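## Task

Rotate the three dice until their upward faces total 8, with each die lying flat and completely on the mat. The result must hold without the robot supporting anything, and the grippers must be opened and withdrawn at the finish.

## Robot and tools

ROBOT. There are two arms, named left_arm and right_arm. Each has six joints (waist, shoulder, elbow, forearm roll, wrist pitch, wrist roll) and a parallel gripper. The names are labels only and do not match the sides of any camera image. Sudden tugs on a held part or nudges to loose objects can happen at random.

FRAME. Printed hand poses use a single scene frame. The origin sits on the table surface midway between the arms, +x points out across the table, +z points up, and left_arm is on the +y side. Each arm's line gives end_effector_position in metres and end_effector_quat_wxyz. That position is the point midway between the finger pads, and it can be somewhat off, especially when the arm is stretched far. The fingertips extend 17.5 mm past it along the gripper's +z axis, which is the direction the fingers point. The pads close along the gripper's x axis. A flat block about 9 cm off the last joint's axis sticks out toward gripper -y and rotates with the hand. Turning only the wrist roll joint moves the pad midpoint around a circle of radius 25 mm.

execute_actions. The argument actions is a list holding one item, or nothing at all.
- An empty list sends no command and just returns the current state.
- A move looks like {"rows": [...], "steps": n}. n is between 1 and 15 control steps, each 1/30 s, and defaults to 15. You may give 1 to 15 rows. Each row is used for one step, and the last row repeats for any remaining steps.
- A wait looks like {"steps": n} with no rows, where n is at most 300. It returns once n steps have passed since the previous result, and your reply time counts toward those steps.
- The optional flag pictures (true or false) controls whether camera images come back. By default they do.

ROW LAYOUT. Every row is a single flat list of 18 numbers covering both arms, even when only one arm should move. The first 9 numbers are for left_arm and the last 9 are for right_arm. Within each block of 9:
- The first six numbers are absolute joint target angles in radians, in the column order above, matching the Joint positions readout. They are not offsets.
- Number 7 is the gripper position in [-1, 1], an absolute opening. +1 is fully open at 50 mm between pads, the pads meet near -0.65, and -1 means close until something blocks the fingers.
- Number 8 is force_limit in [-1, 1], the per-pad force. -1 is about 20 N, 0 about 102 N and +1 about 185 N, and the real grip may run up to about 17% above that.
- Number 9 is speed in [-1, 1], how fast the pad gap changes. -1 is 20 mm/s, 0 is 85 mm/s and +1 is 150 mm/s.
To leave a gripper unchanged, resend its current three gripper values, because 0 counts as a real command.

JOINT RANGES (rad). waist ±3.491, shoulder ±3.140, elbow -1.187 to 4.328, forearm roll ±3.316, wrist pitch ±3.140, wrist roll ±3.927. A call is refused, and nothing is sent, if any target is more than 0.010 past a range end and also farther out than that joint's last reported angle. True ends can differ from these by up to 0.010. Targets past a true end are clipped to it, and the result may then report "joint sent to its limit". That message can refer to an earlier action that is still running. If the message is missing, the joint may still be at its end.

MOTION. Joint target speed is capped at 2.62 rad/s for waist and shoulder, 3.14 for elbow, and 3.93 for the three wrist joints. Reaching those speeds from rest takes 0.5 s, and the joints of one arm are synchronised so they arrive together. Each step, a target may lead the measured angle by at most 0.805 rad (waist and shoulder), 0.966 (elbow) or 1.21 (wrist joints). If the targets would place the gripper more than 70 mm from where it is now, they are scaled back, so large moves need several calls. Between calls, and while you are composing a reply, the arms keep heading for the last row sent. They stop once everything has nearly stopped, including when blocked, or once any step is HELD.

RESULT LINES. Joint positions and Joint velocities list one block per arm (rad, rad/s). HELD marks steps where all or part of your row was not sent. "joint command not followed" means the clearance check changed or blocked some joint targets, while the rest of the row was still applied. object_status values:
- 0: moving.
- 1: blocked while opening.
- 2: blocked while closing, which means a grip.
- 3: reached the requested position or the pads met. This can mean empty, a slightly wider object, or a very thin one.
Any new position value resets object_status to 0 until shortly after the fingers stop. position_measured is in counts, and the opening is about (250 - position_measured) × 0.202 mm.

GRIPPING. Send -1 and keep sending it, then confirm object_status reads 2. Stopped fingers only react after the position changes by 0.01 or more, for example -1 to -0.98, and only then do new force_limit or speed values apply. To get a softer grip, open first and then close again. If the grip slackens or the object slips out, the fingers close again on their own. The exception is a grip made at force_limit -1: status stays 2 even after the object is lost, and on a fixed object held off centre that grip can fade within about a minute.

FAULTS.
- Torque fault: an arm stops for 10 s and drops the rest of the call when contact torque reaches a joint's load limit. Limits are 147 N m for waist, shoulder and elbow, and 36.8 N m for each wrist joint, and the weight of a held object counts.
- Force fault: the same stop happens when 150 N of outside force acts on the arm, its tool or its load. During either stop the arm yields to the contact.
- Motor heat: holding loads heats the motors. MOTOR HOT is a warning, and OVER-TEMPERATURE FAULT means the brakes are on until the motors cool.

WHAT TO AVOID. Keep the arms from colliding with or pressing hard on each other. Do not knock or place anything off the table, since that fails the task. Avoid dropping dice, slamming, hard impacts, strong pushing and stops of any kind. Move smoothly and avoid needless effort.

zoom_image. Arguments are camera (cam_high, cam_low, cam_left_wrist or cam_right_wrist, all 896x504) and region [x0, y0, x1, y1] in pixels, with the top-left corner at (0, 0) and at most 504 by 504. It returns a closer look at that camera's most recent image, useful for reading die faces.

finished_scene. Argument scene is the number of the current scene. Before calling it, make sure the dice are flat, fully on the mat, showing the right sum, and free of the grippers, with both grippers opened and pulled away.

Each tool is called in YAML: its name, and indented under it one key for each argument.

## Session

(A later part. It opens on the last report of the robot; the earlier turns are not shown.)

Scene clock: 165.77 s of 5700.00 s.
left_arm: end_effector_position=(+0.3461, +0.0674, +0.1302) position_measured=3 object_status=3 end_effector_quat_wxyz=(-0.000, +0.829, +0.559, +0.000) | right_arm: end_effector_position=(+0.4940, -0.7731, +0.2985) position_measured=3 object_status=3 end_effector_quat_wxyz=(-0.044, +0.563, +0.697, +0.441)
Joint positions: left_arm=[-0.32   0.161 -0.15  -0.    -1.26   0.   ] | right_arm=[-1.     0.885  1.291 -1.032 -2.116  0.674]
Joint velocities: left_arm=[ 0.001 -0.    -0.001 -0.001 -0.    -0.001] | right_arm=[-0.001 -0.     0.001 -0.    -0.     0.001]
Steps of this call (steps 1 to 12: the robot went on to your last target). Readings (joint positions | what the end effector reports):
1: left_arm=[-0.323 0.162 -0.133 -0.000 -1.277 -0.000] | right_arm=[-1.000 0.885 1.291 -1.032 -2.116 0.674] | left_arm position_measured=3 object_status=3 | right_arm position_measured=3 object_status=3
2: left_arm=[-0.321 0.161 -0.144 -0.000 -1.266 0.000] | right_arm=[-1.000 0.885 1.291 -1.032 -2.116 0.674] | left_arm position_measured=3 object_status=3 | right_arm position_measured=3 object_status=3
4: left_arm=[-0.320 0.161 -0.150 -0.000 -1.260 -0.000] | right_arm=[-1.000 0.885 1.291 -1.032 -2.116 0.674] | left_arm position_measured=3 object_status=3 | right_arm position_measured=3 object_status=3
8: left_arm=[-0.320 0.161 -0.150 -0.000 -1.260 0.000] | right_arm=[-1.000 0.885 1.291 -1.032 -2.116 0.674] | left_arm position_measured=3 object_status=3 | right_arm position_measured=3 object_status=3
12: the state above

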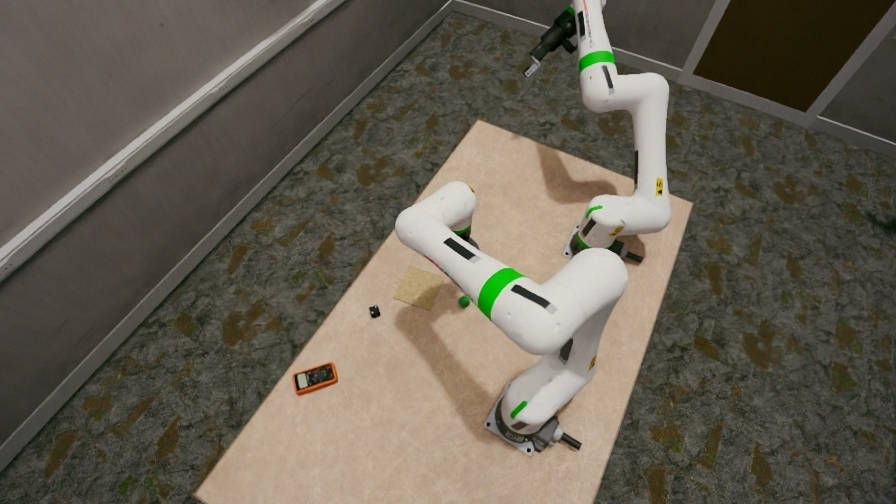

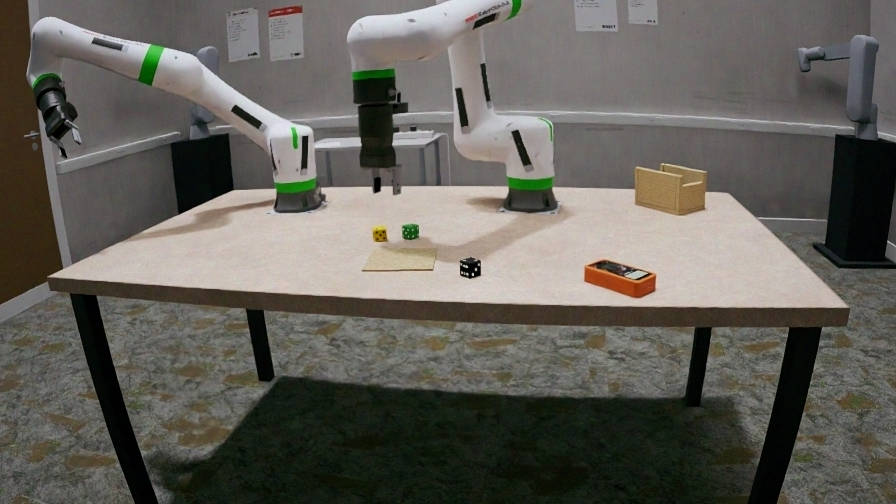

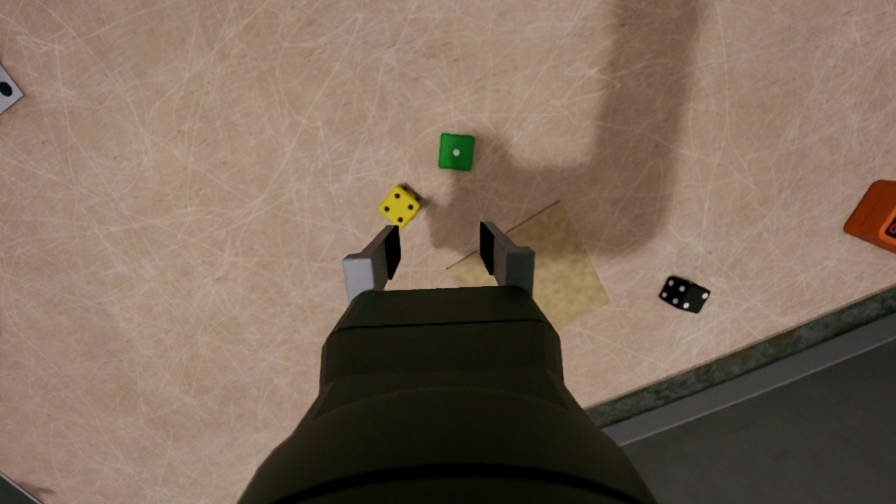

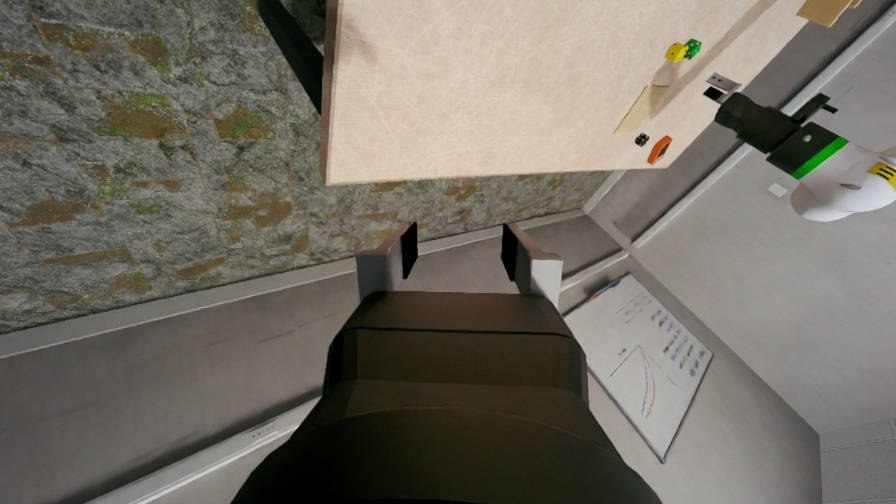

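execute_actions:
  actions:
    - {"rows":[[-0.29,0.068,-0.404,0,-1.099,0,1,0,0,-1.0,0.885,1.291,-1.032,-2.116,0.674,1,0,0]],"steps":15}
  pictures: false

execute_actions:
  actions:
    - {"steps":8}

Scene clock: 212.60 s of 5700.00 s.
left_arm: end_effector_position=(+0.2944, +0.1008, +0.0706) position_measured=3 object_status=3 end_effector_quat_wxyz=(+0.000, +0.821, +0.572, -0.000) | right_arm: end_effector_position=(+0.4940, -0.7731, +0.2985) position_measured=3 object_status=3 end_effector_quat_wxyz=(-0.044, +0.563, +0.697, +0.441)
Joint positions: left_arm=[-0.29   0.068 -0.404  0.    -1.099  0.   ] | right_arm=[-1.     0.885  1.291 -1.032 -2.116  0.674]
Joint velocities: left_arm=[ 0.001 -0.     0.002  0.     0.    -0.   ] | right_arm=[ 0.     0.001 -0.001 -0.     0.    -0.002]
Steps of this call (steps 1 to 30: the robot went on to your last target; steps 31 to 90: nothing new was sent; then 43.33 s passed at rest; steps 91 to 105: all 15 steps of this action). Readings (joint positions | what the end effector reports):
91: left_arm=[-0.320 0.161 -0.150 0.000 -1.260 0.000] | right_arm=[-1.000 0.885 1.291 -1.032 -2.116 0.674] | left_arm position_measured=3 object_status=3 | right_arm position_measured=3 object_status=3
92: left_arm=[-0.319 0.160 -0.154 0.000 -1.257 0.000] | right_arm=[-1.000 0.885 1.291 -1.032 -2.116 0.674] | left_arm position_measured=3 object_status=3 | right_arm position_measured=3 object_status=3
94: left_arm=[-0.316 0.149 -0.183 0.000 -1.239 0.000] | right_arm=[-1.000 0.885 1.291 -1.032 -2.116 0.674] | left_arm position_measured=3 object_status=3 | right_arm position_measured=3 object_status=3
98: left_arm=[-0.301 0.101 -0.314 0.000 -1.156 0.000] | right_arm=[-1.000 0.885 1.291 -1.032 -2.116 0.674] | left_arm position_measured=3 object_status=3 | right_arm position_measured=3 object_status=3
105: the state above

Scene clock: 212.87 s of 5700.00 s.
left_arm: end_effector_position=(+0.2944, +0.1009, +0.0706) position_measured=3 object_status=3 end_effector_quat_wxyz=(-0.000, +0.821, +0.571, -0.000) | right_arm: end_effector_position=(+0.4940, -0.7731, +0.2985) position_measured=3 object_status=3 end_effector_quat_wxyz=(-0.044, +0.563, +0.697, +0.441)
Joint positions: left_arm=[-0.29   0.068 -0.404  0.    -1.099 -0.   ] | right_arm=[-1.     0.885  1.291 -1.032 -2.116  0.674]
Joint velocities: left_arm=[-0.    -0.    -0.002  0.001  0.     0.   ] | right_arm=[-0.001  0.001 -0.001 -0.     0.    -0.001]
Steps of this call (steps 1 to 8: the robot went on to your last target). Readings (joint positions | what the end effector reports):
1: left_arm=[-0.290 0.068 -0.404 0.000 -1.099 -0.000] | right_arm=[-1.000 0.885 1.291 -1.032 -2.116 0.674] | left_arm position_measured=3 object_status=3 | right_arm position_measured=3 object_status=3
2: left_arm=[-0.290 0.068 -0.404 0.000 -1.099 0.000] | right_arm=[-1.000 0.885 1.291 -1.032 -2.116 0.674] | left_arm position_measured=3 object_status=3 | right_arm position_measured=3 object_status=3
4: left_arm=[-0.290 0.068 -0.404 0.000 -1.099 -0.000] | right_arm=[-1.000 0.885 1.291 -1.032 -2.116 0.674] | left_arm position_measured=3 object_status=3 | right_arm position_measured=3 object_status=3
8: the state above

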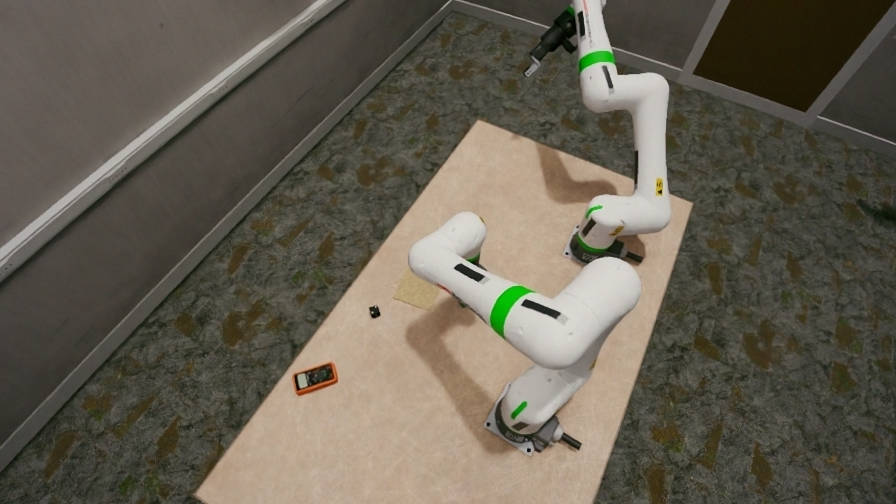

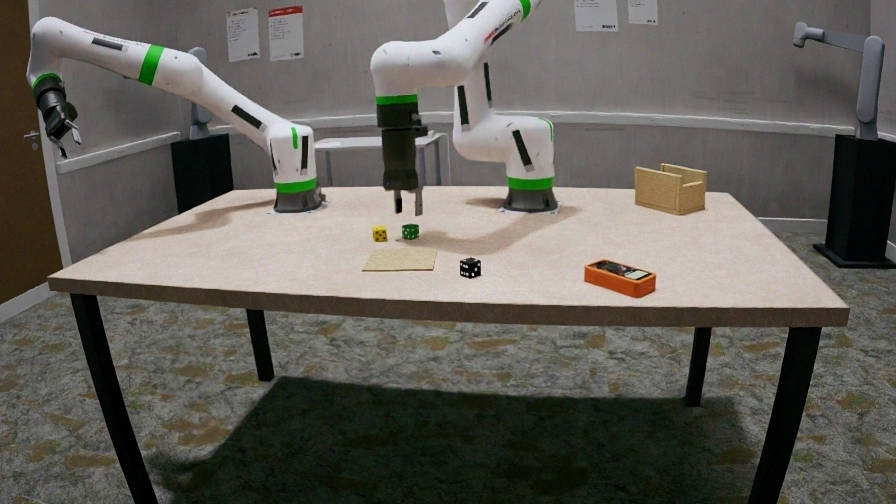

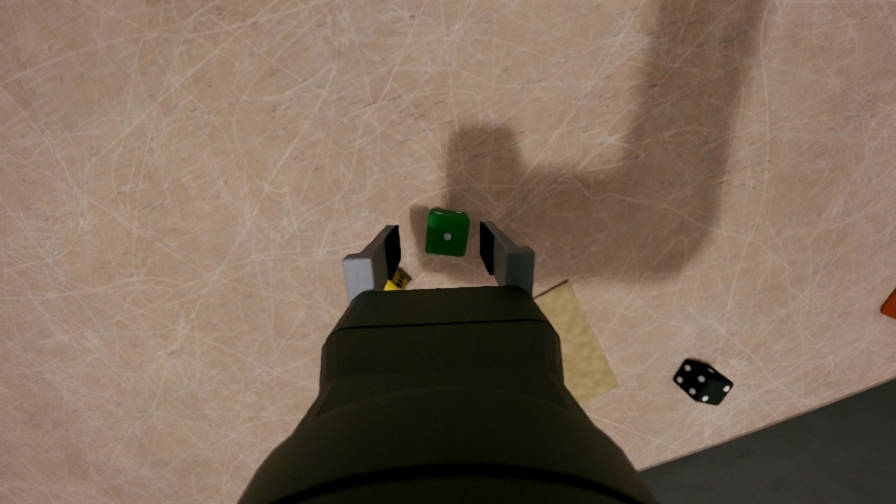

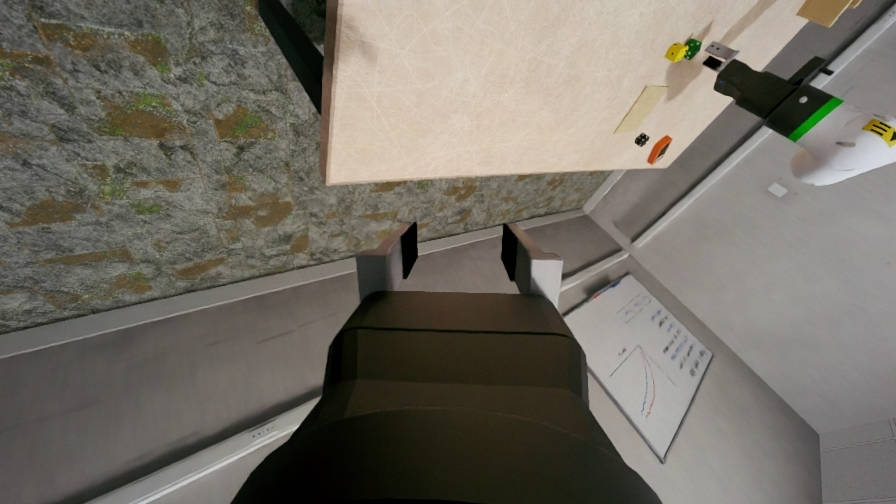

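execute_actions:
  actions:
    - {"rows":[[-0.282,0.1,-0.435,0,-1.036,0,0.75,-0.5,0,-1.0,0.885,1.291,-1.032,-2.116,0.674,1,0,0],[-0.282,0.1,-0.435,0,-1.036,0,0.75,-0.5,0,-1.0,0.885,1.291,-1.032,-2.116,0.674,1,0,0],[-0.282,0.1,-0.435,0,-1.036,0,0.75,-0.5,0,-1.0,0.885,1.291,-1.032,-2.116,0.674,1,0,0],[-0.282,0.1,-0.435,0,-1.036,0,0.75,-0.5,0,-1.0,0.885,1.291,-1.032,-2.116,0.674,1,0,0],[-0.282,0.134,-0.461,0,-0.976,0,0.75,-0.5,0,-1.0,0.885,1.291,-1.032,-2.116,0.674,1,0,0]],"steps":15}

Scene clock: 222.73 s of 5700.00 s.
left_arm: end_effector_position=(+0.2965, +0.1034, +0.0224) position_measured=41 object_status=3 end_effector_quat_wxyz=(-0.000, +0.818, +0.575, +0.000) | right_arm: end_effector_position=(+0.4940, -0.7731, +0.2985) position_measured=3 object_status=3 end_effector_quat_wxyz=(-0.044, +0.563, +0.697, +0.441)
Joint positions: left_arm=[-0.282  0.134 -0.461 -0.    -0.976 -0.   ] | right_arm=[-1.     0.885  1.291 -1.032 -2.116  0.674]
Joint velocities: left_arm=[ 0.     0.001 -0.     0.001 -0.     0.   ] | right_arm=[-0.     0.     0.     0.001  0.    -0.001]
Steps of this call (steps 1 to 15: the robot went on to your last target; steps 16 to 90: nothing new was sent; then 6.37 s passed at rest; steps 91 to 105: all 15 steps of this action). Readings (joint positions | what the end effector reports):
91: left_arm=[-0.290 0.068 -0.404 -0.000 -1.099 0.000] | right_arm=[-1.000 0.885 1.291 -1.032 -2.116 0.674] | left_arm position_measured=10 object_status=0 | right_arm position_measured=3 object_status=3
92: left_arm=[-0.289 0.070 -0.406 -0.000 -1.093 -0.000] | right_arm=[-1.000 0.885 1.291 -1.032 -2.116 0.674] | left_arm position_measured=24 object_status=0 | right_arm position_measured=3 object_status=3
94: left_arm=[-0.285 0.087 -0.423 -0.000 -1.061 0.000] | right_arm=[-1.000 0.885 1.291 -1.032 -2.116 0.674] | left_arm position_measured=41 object_status=0 | right_arm position_measured=3 object_status=3
98: left_arm=[-0.282 0.125 -0.455 -0.000 -0.992 0.000] | right_arm=[-1.000 0.885 1.291 -1.032 -2.116 0.674] | left_arm position_measured=41 object_status=0 | right_arm position_measured=3 object_status=3
105: the state above

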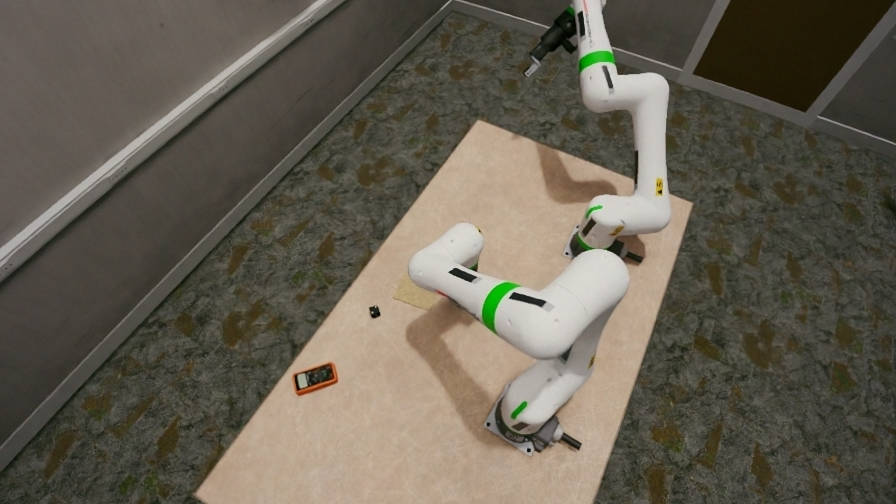

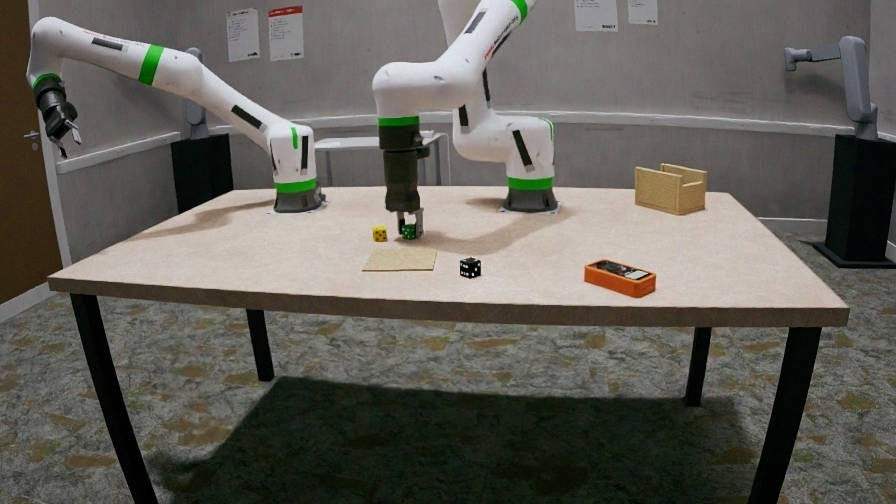

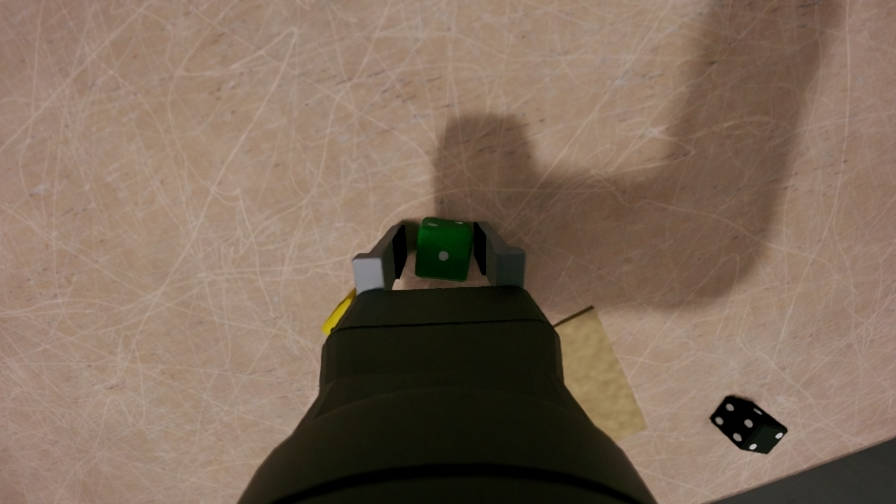

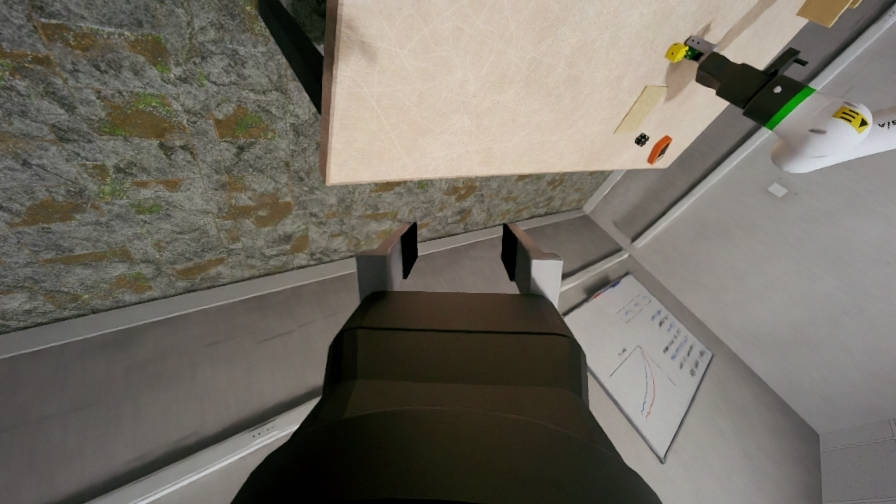

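execute_actions:
  actions:
    - {"rows":[[-0.282,0.134,-0.461,0,-0.976,0,-1,-0.5,0,-1.0,0.885,1.291,-1.032,-2.116,0.674,1,0,0],[-0.282,0.134,-0.461,0,-0.976,0,-1,-0.5,0,-1.0,0.885,1.291,-1.032,-2.116,0.674,1,0,0],[-0.282,0.134,-0.461,0,-0.976,0,-1,-0.5,0,-1.0,0.885,1.291,-1.032,-2.116,0.674,1,0,0],[-0.282,0.134,-0.461,0,-0.976,0,-1,-0.5,0,-1.0,0.885,1.291,-1.032,-2.116,0.674,1,0,0],[-0.282,0.134,-0.461,0,-0.976,0,-1,-0.5,0,-1.0,0.885,1.291,-1.032,-2.116,0.674,1,0,0],[-0.282,0.134,-0.461,0,-0.976,0,-1,-0.5,0,-1.0,0.885,1.291,-1.032,-2.116,0.674,1,0,0],[-0.282,0.134,-0.461,0,-0.976,0,-1,-0.5,0,-1.0,0.885,1.291,-1.032,-2.116,0.674,1,0,0],[-0.282,0.134,-0.461,0,-0.976,0,-1,-0.5,0,-1.0,0.885,1.291,-1.032,-2.116,0.674,1,0,0],[-0.282,0.068,-0.404,0,-1.099,0,-1,-0.5,0,-1.0,0.885,1.291,-1.032,-2.116,0.674,1,0,0]],"steps":15}
  pictures: false

execute_actions:
  actions:
    - {"rows":[[-0.184,0.341,-0.048,0,-1.182,0,-1,-0.5,0,-1.0,0.885,1.291,-1.032,-2.116,0.674,1,0,0]],"steps":15}
  pictures: false

execute_actions:
  actions:
    - {"steps":8}

Scene clock: 249.63 s of 5700.00 s.
left_arm: end_effector_position=(+0.2968, +0.1032, +0.0664) position_measured=104 object_status=2 end_effector_quat_wxyz=(+0.000, +0.818, +0.575, +0.000) | right_arm: end_effector_position=(+0.4940, -0.7731, +0.2985) position_measured=3 object_status=3 end_effector_quat_wxyz=(-0.044, +0.563, +0.697, +0.441)
Joint positions: left_arm=[-0.282  0.074 -0.409  0.    -1.088  0.   ] | right_arm=[-1.     0.885  1.291 -1.032 -2.116  0.674]
Joint velocities: left_arm=[-0.    -0.21   0.177 -0.001 -0.385  0.   ] | right_arm=[ 0.    -0.001 -0.    -0.002  0.     0.001]
Steps of this call (steps 1 to 15: the robot went on to your last target; steps 16 to 90: nothing new was sent; then 23.40 s passed at rest; steps 91 to 105: all 15 steps of this action). Readings (joint positions | what the end effector reports):
91: left_arm=[-0.282 0.134 -0.461 0.000 -0.976 0.000] | right_arm=[-1.000 0.885 1.291 -1.032 -2.116 0.674] | left_arm position_measured=48 object_status=0 | right_arm position_measured=3 object_status=3
92: left_arm=[-0.282 0.134 -0.461 0.000 -0.976 0.000] | right_arm=[-1.000 0.885 1.291 -1.032 -2.116 0.674] | left_arm position_measured=62 object_status=0 | right_arm position_measured=3 object_status=3
94: left_arm=[-0.282 0.134 -0.461 0.000 -0.976 0.000] | right_arm=[-1.000 0.885 1.291 -1.032 -2.116 0.674] | left_arm position_measured=90 object_status=0 | right_arm position_measured=3 object_status=3
98: left_arm=[-0.282 0.134 -0.461 0.000 -0.976 0.000] | right_arm=[-1.000 0.885 1.291 -1.032 -2.116 0.674] | left_arm position_measured=104 object_status=0 | right_arm position_measured=3 object_status=3
105: the state above

Scene clock: 250.13 s of 5700.00 s.
left_arm: end_effector_position=(+0.4379, +0.1051, +0.0805) position_measured=104 object_status=2 end_effector_quat_wxyz=(+0.000, +0.790, +0.614, -0.000) | right_arm: end_effector_position=(+0.4940, -0.7731, +0.2985) position_measured=3 object_status=3 end_effector_quat_wxyz=(-0.044, +0.563, +0.697, +0.441)
Joint positions: left_arm=[-0.185  0.337 -0.053  0.    -1.181  0.   ] | right_arm=[-1.     0.885  1.291 -1.032 -2.116  0.674]
Joint velocities: left_arm=[ 0.064  0.186  0.226  0.    -0.048 -0.   ] | right_arm=[ 0.001  0.    -0.001  0.    -0.    -0.001]
Steps of this call (steps 1 to 15: all 15 steps of this action). Readings (joint positions | what the end effector reports):
1: left_arm=[-0.282 0.069 -0.405 0.000 -1.097 -0.000] | right_arm=[-1.000 0.885 1.291 -1.032 -2.116 0.674] | left_arm position_measured=104 object_status=2 | right_arm position_measured=3 object_status=3
2: left_arm=[-0.281 0.070 -0.398 0.000 -1.102 -0.000] | right_arm=[-1.000 0.885 1.291 -1.032 -2.116 0.674] | left_arm position_measured=104 object_status=2 | right_arm position_measured=3 object_status=3
4: left_arm=[-0.273 0.088 -0.366 0.000 -1.114 0.000] | right_arm=[-1.000 0.885 1.291 -1.032 -2.116 0.674] | left_arm position_measured=104 object_status=2 | right_arm position_measured=3 object_status=3
8: left_arm=[-0.237 0.187 -0.236 0.000 -1.142 0.000] | right_arm=[-1.000 0.885 1.291 -1.032 -2.116 0.674] | left_arm position_measured=104 object_status=2 | right_arm position_measured=3 object_status=3
15: the state above

Scene clock: 250.40 s of 5700.00 s.
left_arm: end_effector_position=(+0.4399, +0.1053, +0.0803) position_measured=104 object_status=2 end_effector_quat_wxyz=(-0.000, +0.789, +0.614, -0.000) | right_arm: end_effector_position=(+0.4940, -0.7731, +0.2985) position_measured=3 object_status=3 end_effector_quat_wxyz=(-0.044, +0.563, +0.697, +0.441)
Joint positions: left_arm=[-0.184  0.341 -0.048 -0.    -1.182  0.   ] | right_arm=[-1.     0.885  1.291 -1.032 -2.116  0.674]
Joint velocities: left_arm=[ 0.001  0.001  0.003 -0.     0.001 -0.   ] | right_arm=[ 0.    -0.     0.002 -0.    -0.     0.   ]
Steps of this call (steps 1 to 8: the robot went on to your last target). Readings (joint positions | what the end effector reports):
1: left_arm=[-0.184 0.340 -0.049 -0.000 -1.182 0.000] | right_arm=[-1.000 0.885 1.291 -1.032 -2.116 0.674] | left_arm position_measured=104 object_status=2 | right_arm position_measured=3 object_status=3
2: left_arm=[-0.184 0.341 -0.048 -0.000 -1.182 0.000] | right_arm=[-1.000 0.885 1.291 -1.032 -2.116 0.674] | left_arm position_measured=104 object_status=2 | right_arm position_measured=3 object_status=3
4: left_arm=[-0.184 0.341 -0.048 -0.000 -1.182 0.000] | right_arm=[-1.000 0.885 1.291 -1.032 -2.116 0.674] | left_arm position_measured=104 object_status=2 | right_arm position_measured=3 object_status=3
8: the state above

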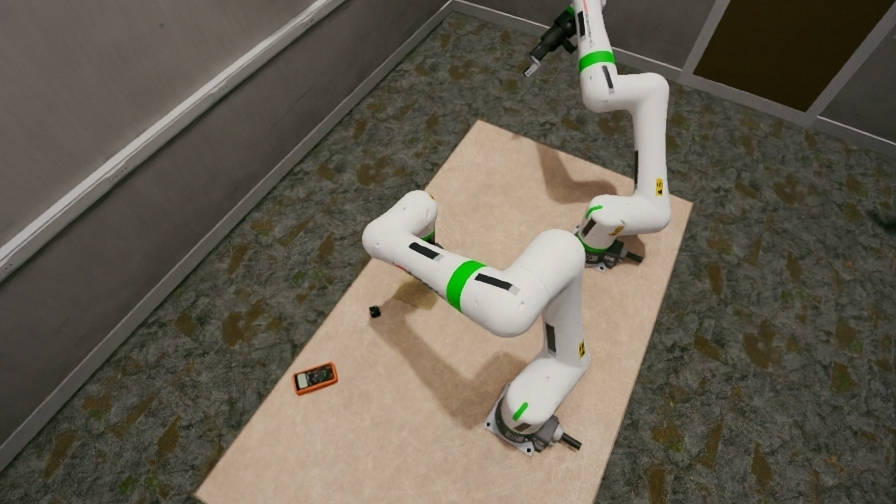

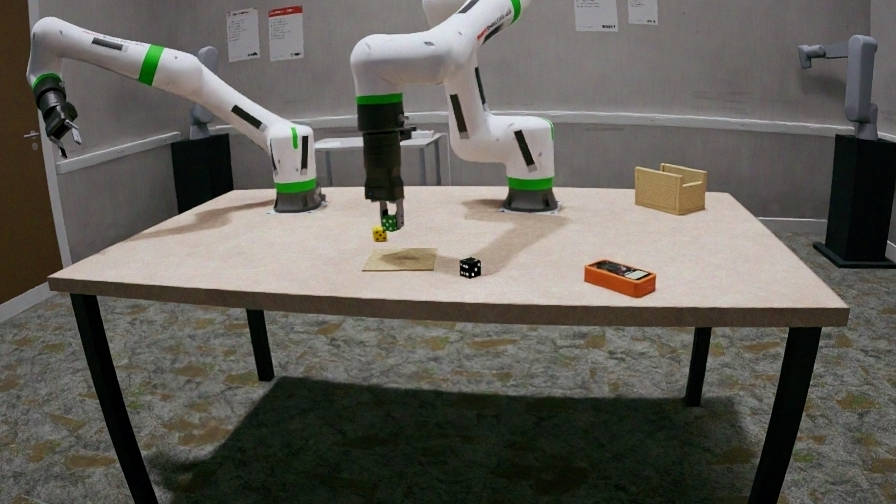

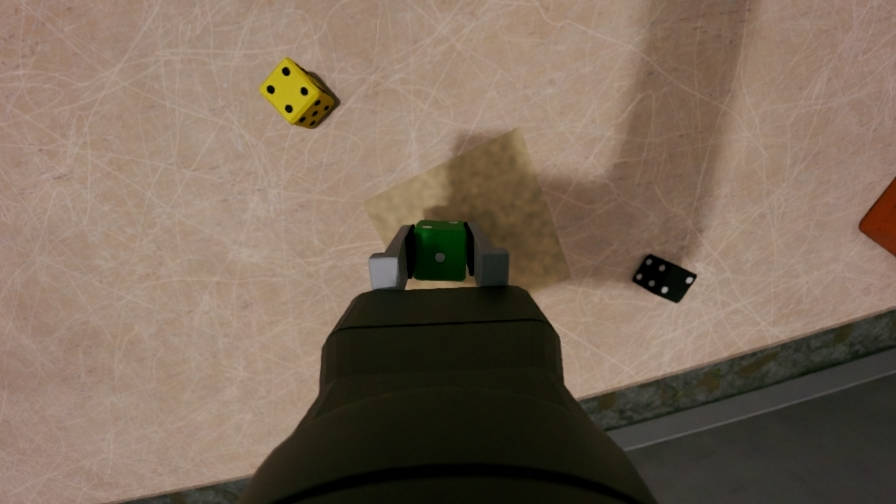

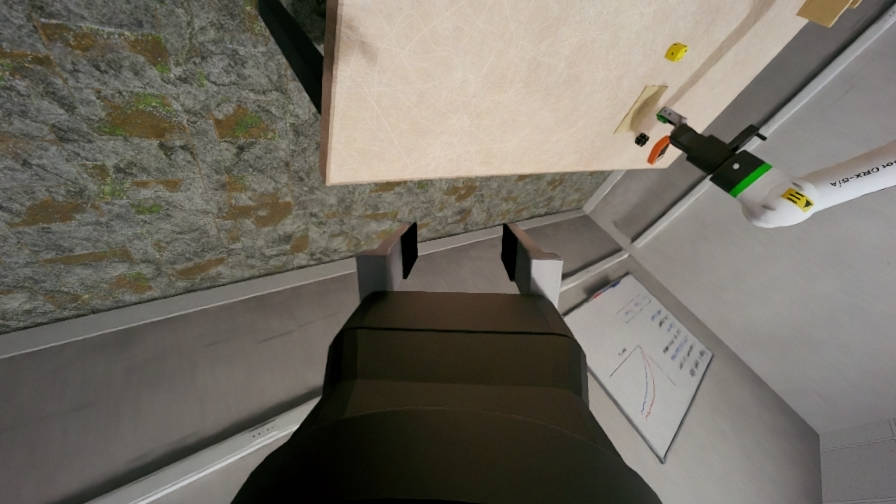

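execute_actions:
  actions:
    - {"rows":[[-0.184,0.398,-0.108,0,-1.065,0,-1,-0.5,0,-1.0,0.885,1.291,-1.032,-2.116,0.674,1,0,0],[-0.184,0.398,-0.108,0,-1.065,0,-1,-0.5,0,-1.0,0.885,1.291,-1.032,-2.116,0.674,1,0,0],[-0.184,0.398,-0.108,0,-1.065,0,-1,-0.5,0,-1.0,0.885,1.291,-1.032,-2.116,0.674,1,0,0],[-0.184,0.398,-0.108,0,-1.065,0,-1,-0.5,0,-1.0,0.885,1.291,-1.032,-2.116,0.674,1,0,0],[-0.184,0.398,-0.108,0,-1.065,0,-1,-0.5,0,-1.0,0.885,1.291,-1.032,-2.116,0.674,1,0,0],[-0.184,0.398,-0.108,0,-1.065,0,-1,-0.5,0,-1.0,0.885,1.291,-1.032,-2.116,0.674,1,0,0],[-0.184,0.398,-0.108,0,-1.065,0,-1,-0.5,0,-1.0,0.885,1.291,-1.032,-2.116,0.674,1,0,0],[-0.184,0.398,-0.108,0,-1.065,0,-1,-0.5,0,-1.0,0.885,1.291,-1.032,-2.116,0.674,1,0,0],[-0.184,0.398,-0.108,0,-1.065,0,-1,-0.5,0,-1.0,0.885,1.291,-1.032,-2.116,0.674,1,0,0],[-0.184,0.398,-0.108,0,-1.065,0,-1,-0.5,0,-1.0,0.885,1.291,-1.032,-2.116,0.674,1,0,0],[-0.184,0.398,-0.108,0,-1.065,0,0.8,-0.5,0,-1.0,0.885,1.291,-1.032,-2.116,0.674,1,0,0]],"steps":15}
  pictures: false

execute_actions:
  actions:
    - {"rows":[[-0.184,0.341,-0.048,0,-1.182,0,0.8,-0.5,0,-1.0,0.885,1.291,-1.032,-2.116,0.674,1,0,0],[-0.184,0.341,-0.048,0,-1.182,0,0.8,-0.5,0,-1.0,0.885,1.291,-1.032,-2.116,0.674,1,0,0],[-0.184,0.341,-0.048,0,-1.182,0,0.8,-0.5,0,-1.0,0.885,1.291,-1.032,-2.116,0.674,1,0,0],[-0.184,0.341,-0.048,0,-1.182,0,0.8,-0.5,0,-1.0,0.885,1.291,-1.032,-2.116,0.674,1,0,0],[-0.184,0.341,-0.048,0,-1.182,0,0.8,-0.5,0,-1.0,0.885,1.291,-1.032,-2.116,0.674,1,0,0],[-0.184,0.341,-0.048,0,-1.182,0,0.8,-0.5,0,-1.0,0.885,1.291,-1.032,-2.116,0.674,1,0,0],[-0.184,0.1,-0.25,0,-0.9,0,0.8,-0.5,0,-1.0,0.885,1.291,-1.032,-2.116,0.674,1,0,0]],"steps":15}
  pictures: false

execute_actions:
  actions:
    - {"rows":[[-0.184,-0.222,-0.892,0,-0.115,0,0.8,-0.5,0,-1.0,0.885,1.291,-1.032,-2.116,0.674,1,0,0]],"steps":15}
  pictures: false

execute_actions:
  actions:
    - {"steps":15}

Scene clock: 283.00 s of 5700.00 s.
left_arm: end_effector_position=(+0.4400, +0.1053, +0.0265) position_measured=41 object_status=0 end_effector_quat_wxyz=(-0.000, +0.789, +0.614, -0.000) | right_arm: end_effector_position=(+0.4940, -0.7731, +0.2985) position_measured=3 object_status=3 end_effector_quat_wxyz=(-0.044, +0.563, +0.697, +0.441)
Joint positions: left_arm=[-0.184  0.398 -0.108  0.    -1.065  0.   ] | right_arm=[-1.     0.885  1.291 -1.032 -2.116  0.674]
Joint velocities: left_arm=[-0.001 -0.001 -0.001 -0.001  0.001 -0.   ] | right_arm=[-0.001 -0.001 -0.001 -0.     0.001 -0.001]
Steps of this call (steps 1 to 15: the robot went on to your last target; steps 16 to 90: nothing new was sent; then 29.10 s passed at rest; steps 91 to 105: all 15 steps of this action). Readings (joint positions | what the end effector reports):
91: left_arm=[-0.184 0.341 -0.048 -0.000 -1.182 0.000] | right_arm=[-1.000 0.885 1.291 -1.032 -2.116 0.674] | left_arm position_measured=104 object_status=2 | right_arm position_measured=3 object_status=3
92: left_arm=[-0.184 0.343 -0.050 0.000 -1.176 -0.000] | right_arm=[-1.000 0.885 1.291 -1.032 -2.116 0.674] | left_arm position_measured=104 object_status=2 | right_arm position_measured=3 object_status=3
94: left_arm=[-0.184 0.361 -0.068 0.000 -1.141 0.000] | right_arm=[-1.000 0.885 1.291 -1.032 -2.116 0.674] | left_arm position_measured=104 object_status=2 | right_arm position_measured=3 object_status=3
98: left_arm=[-0.184 0.398 -0.107 0.000 -1.067 0.000] | right_arm=[-1.000 0.885 1.291 -1.032 -2.116 0.674] | left_arm position_measured=104 object_status=2 | right_arm position_measured=3 object_status=3
105: the state above

Scene clock: 283.50 s of 5700.00 s.
left_arm: end_effector_position=(+0.4479, +0.1034, +0.1251) position_measured=32 object_status=3 end_effector_quat_wxyz=(+0.090, +0.784, +0.610, +0.070) | right_arm: end_effector_position=(+0.4940, -0.7731, +0.2985) position_measured=3 object_status=3 end_effector_quat_wxyz=(-0.044, +0.563, +0.697, +0.441)
Joint positions: left_arm=[-0.184  0.151 -0.181  0.    -1.011  0.   ] | right_arm=[-1.     0.885  1.291 -1.032 -2.116  0.674]
Joint velocities: left_arm=[-0.    -0.66  -0.82   0.     1.266  0.   ] | right_arm=[-0.002 -0.    -0.001 -0.    -0.001  0.002]
Steps of this call (steps 1 to 15: all 15 steps of this action). Readings (joint positions | what the end effector reports):
1: left_arm=[-0.184 0.398 -0.108 0.000 -1.065 0.000] | right_arm=[-1.000 0.885 1.291 -1.032 -2.116 0.674] | left_arm position_measured=33 object_status=0 | right_arm position_measured=3 object_status=3
2: left_arm=[-0.184 0.396 -0.106 0.000 -1.069 0.000] | right_arm=[-1.000 0.885 1.291 -1.032 -2.116 0.674] | left_arm position_measured=32 object_status=0 | right_arm position_measured=3 object_status=3
4: left_arm=[-0.184 0.380 -0.089 0.000 -1.103 -0.000] | right_arm=[-1.000 0.885 1.291 -1.032 -2.116 0.674] | left_arm position_measured=32 object_status=0 | right_arm position_measured=3 object_status=3
8: left_arm=[-0.184 0.336 -0.051 0.000 -1.180 -0.000] | right_arm=[-1.000 0.885 1.291 -1.032 -2.116 0.674] | left_arm position_measured=32 object_status=3 | right_arm position_measured=3 object_status=3
15: the state above

Scene clock: 284.00 s of 5700.00 s.
left_arm: end_effector_position=(+0.3997, +0.1156, +0.0724) position_measured=32 object_status=3 end_effector_quat_wxyz=(+0.293, +0.733, +0.570, +0.228) | right_arm: end_effector_position=(+0.4940, -0.7731, +0.2985) position_measured=3 object_status=3 end_effector_quat_wxyz=(-0.044, +0.563, +0.697, +0.441)
Joint positions: left_arm=[-0.184 -0.203 -0.85  -0.    -0.164  0.   ] | right_arm=[-1.     0.885  1.291 -1.032 -2.116  0.674]
Joint velocities: left_arm=[-0.    -0.324 -0.713  0.001  0.817  0.001] | right_arm=[-0.    -0.    -0.     0.     0.001 -0.001]
Steps of this call (steps 1 to 15: all 15 steps of this action). Readings (joint positions | what the end effector reports):
1: left_arm=[-0.184 0.131 -0.206 0.000 -0.971 0.000] | right_arm=[-1.000 0.885 1.291 -1.032 -2.116 0.674] | left_arm position_measured=32 object_status=3 | right_arm position_measured=3 object_status=3
2: left_arm=[-0.184 0.112 -0.232 0.000 -0.930 -0.000] | right_arm=[-1.000 0.885 1.291 -1.032 -2.116 0.674] | left_arm position_measured=32 object_status=3 | right_arm position_measured=3 object_status=3
4: left_arm=[-0.184 0.064 -0.304 0.000 -0.824 0.000] | right_arm=[-1.000 0.885 1.291 -1.032 -2.116 0.674] | left_arm position_measured=32 object_status=3 | right_arm position_measured=3 object_status=3
8: left_arm=[-0.184 -0.058 -0.528 0.000 -0.533 -0.000] | right_arm=[-1.000 0.885 1.291 -1.032 -2.116 0.674] | left_arm position_measured=32 object_status=3 | right_arm position_measured=3 object_status=3
15: the state above

Scene clock: 284.50 s of 5700.00 s.
left_arm: end_effector_position=(+0.3927, +0.1173, +0.0684) position_measured=32 object_status=3 end_effector_quat_wxyz=(+0.302, +0.729, +0.567, +0.235) | right_arm: end_effector_position=(+0.4940, -0.7731, +0.2985) position_measured=3 object_status=3 end_effector_quat_wxyz=(-0.044, +0.563, +0.697, +0.441)
Joint positions: left_arm=[-0.184 -0.222 -0.892 -0.    -0.115  0.   ] | right_arm=[-1.     0.885  1.291 -1.032 -2.116  0.674]
Joint velocities: left_arm=[-0.    -0.    -0.002  0.002 -0.    -0.   ] | right_arm=[-0.002  0.001  0.     0.001 -0.001 -0.001]
Steps of this call (steps 1 to 15: the robot went on to your last target). Readings (joint positions | what the end effector reports):
1: left_arm=[-0.184 -0.212 -0.870 -0.000 -0.141 0.000] | right_arm=[-1.000 0.885 1.291 -1.032 -2.116 0.674] | left_arm position_measured=32 object_status=3 | right_arm position_measured=3 object_status=3
2: left_arm=[-0.184 -0.218 -0.884 -0.000 -0.125 0.000] | right_arm=[-1.000 0.885 1.291 -1.032 -2.116 0.674] | left_arm position_measured=32 object_status=3 | right_arm position_measured=3 object_status=3
4: left_arm=[-0.184 -0.222 -0.892 -0.000 -0.115 0.000] | right_arm=[-1.000 0.885 1.291 -1.032 -2.116 0.674] | left_arm position_measured=32 object_status=3 | right_arm position_measured=3 object_status=3
8: left_arm=[-0.184 -0.222 -0.892 -0.000 -0.115 0.000] | right_arm=[-1.000 0.885 1.291 -1.032 -2.116 0.674] | left_arm position_measured=32 object_status=3 | right_arm position_measured=3 object_status=3
15: the state above

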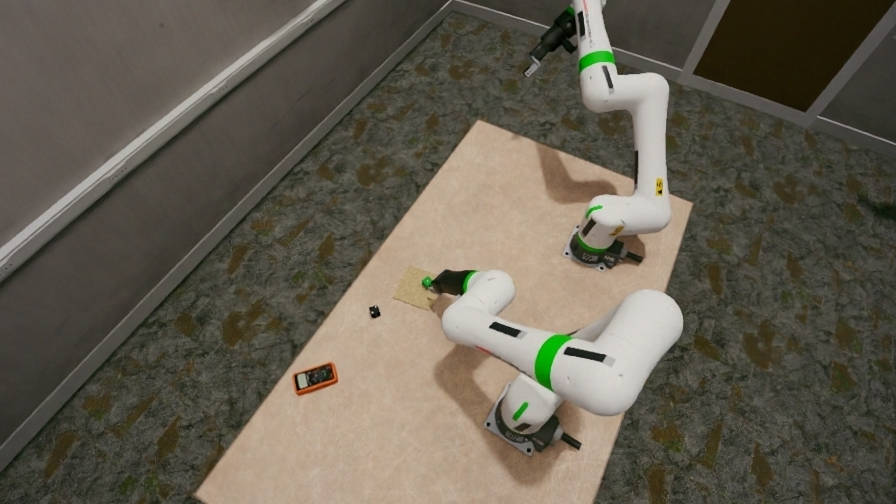

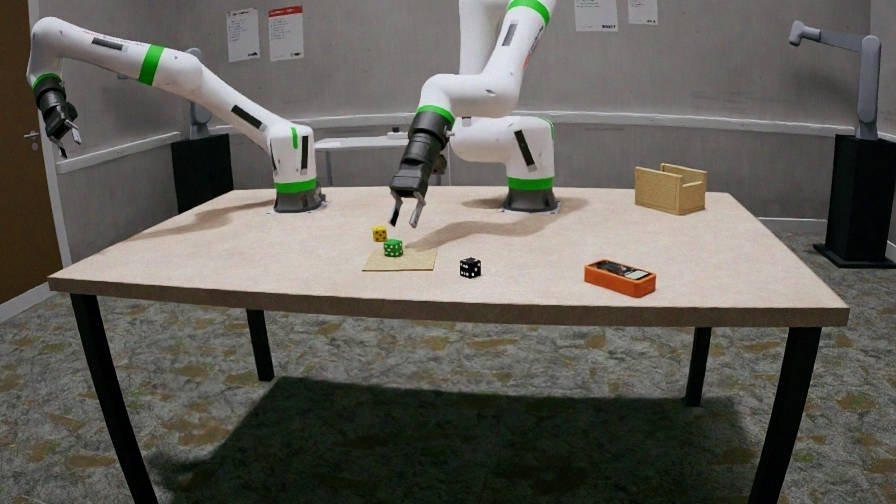

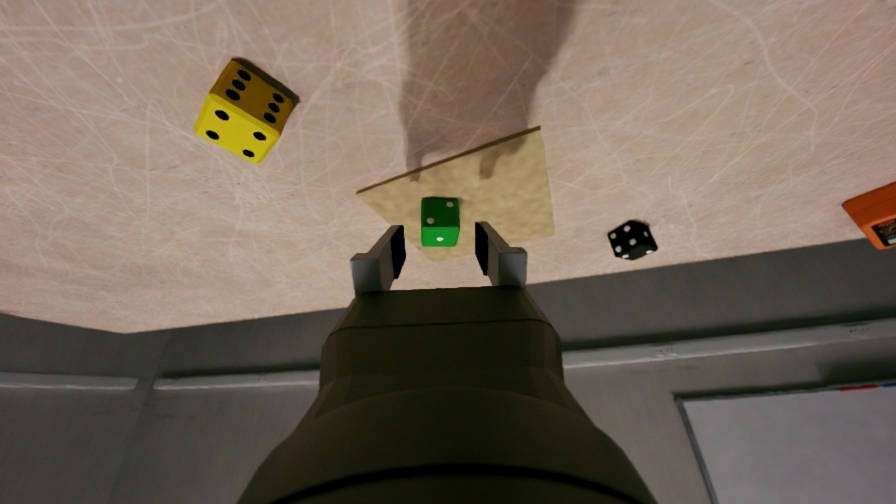

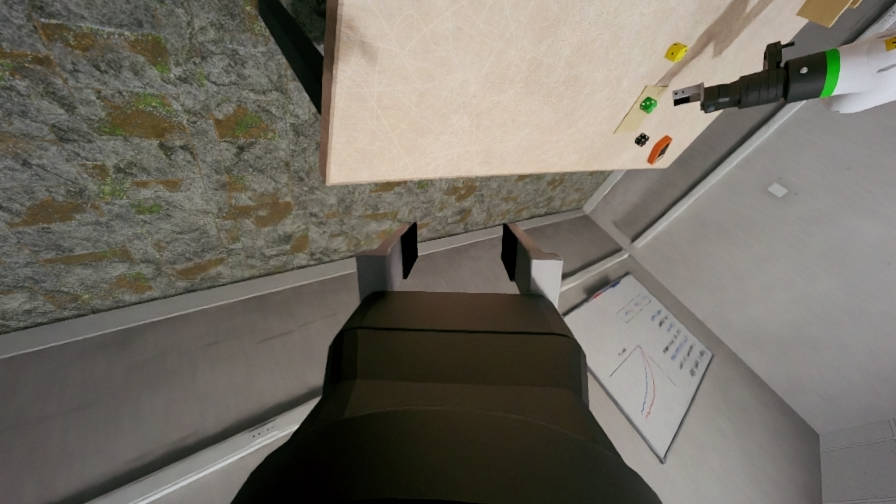

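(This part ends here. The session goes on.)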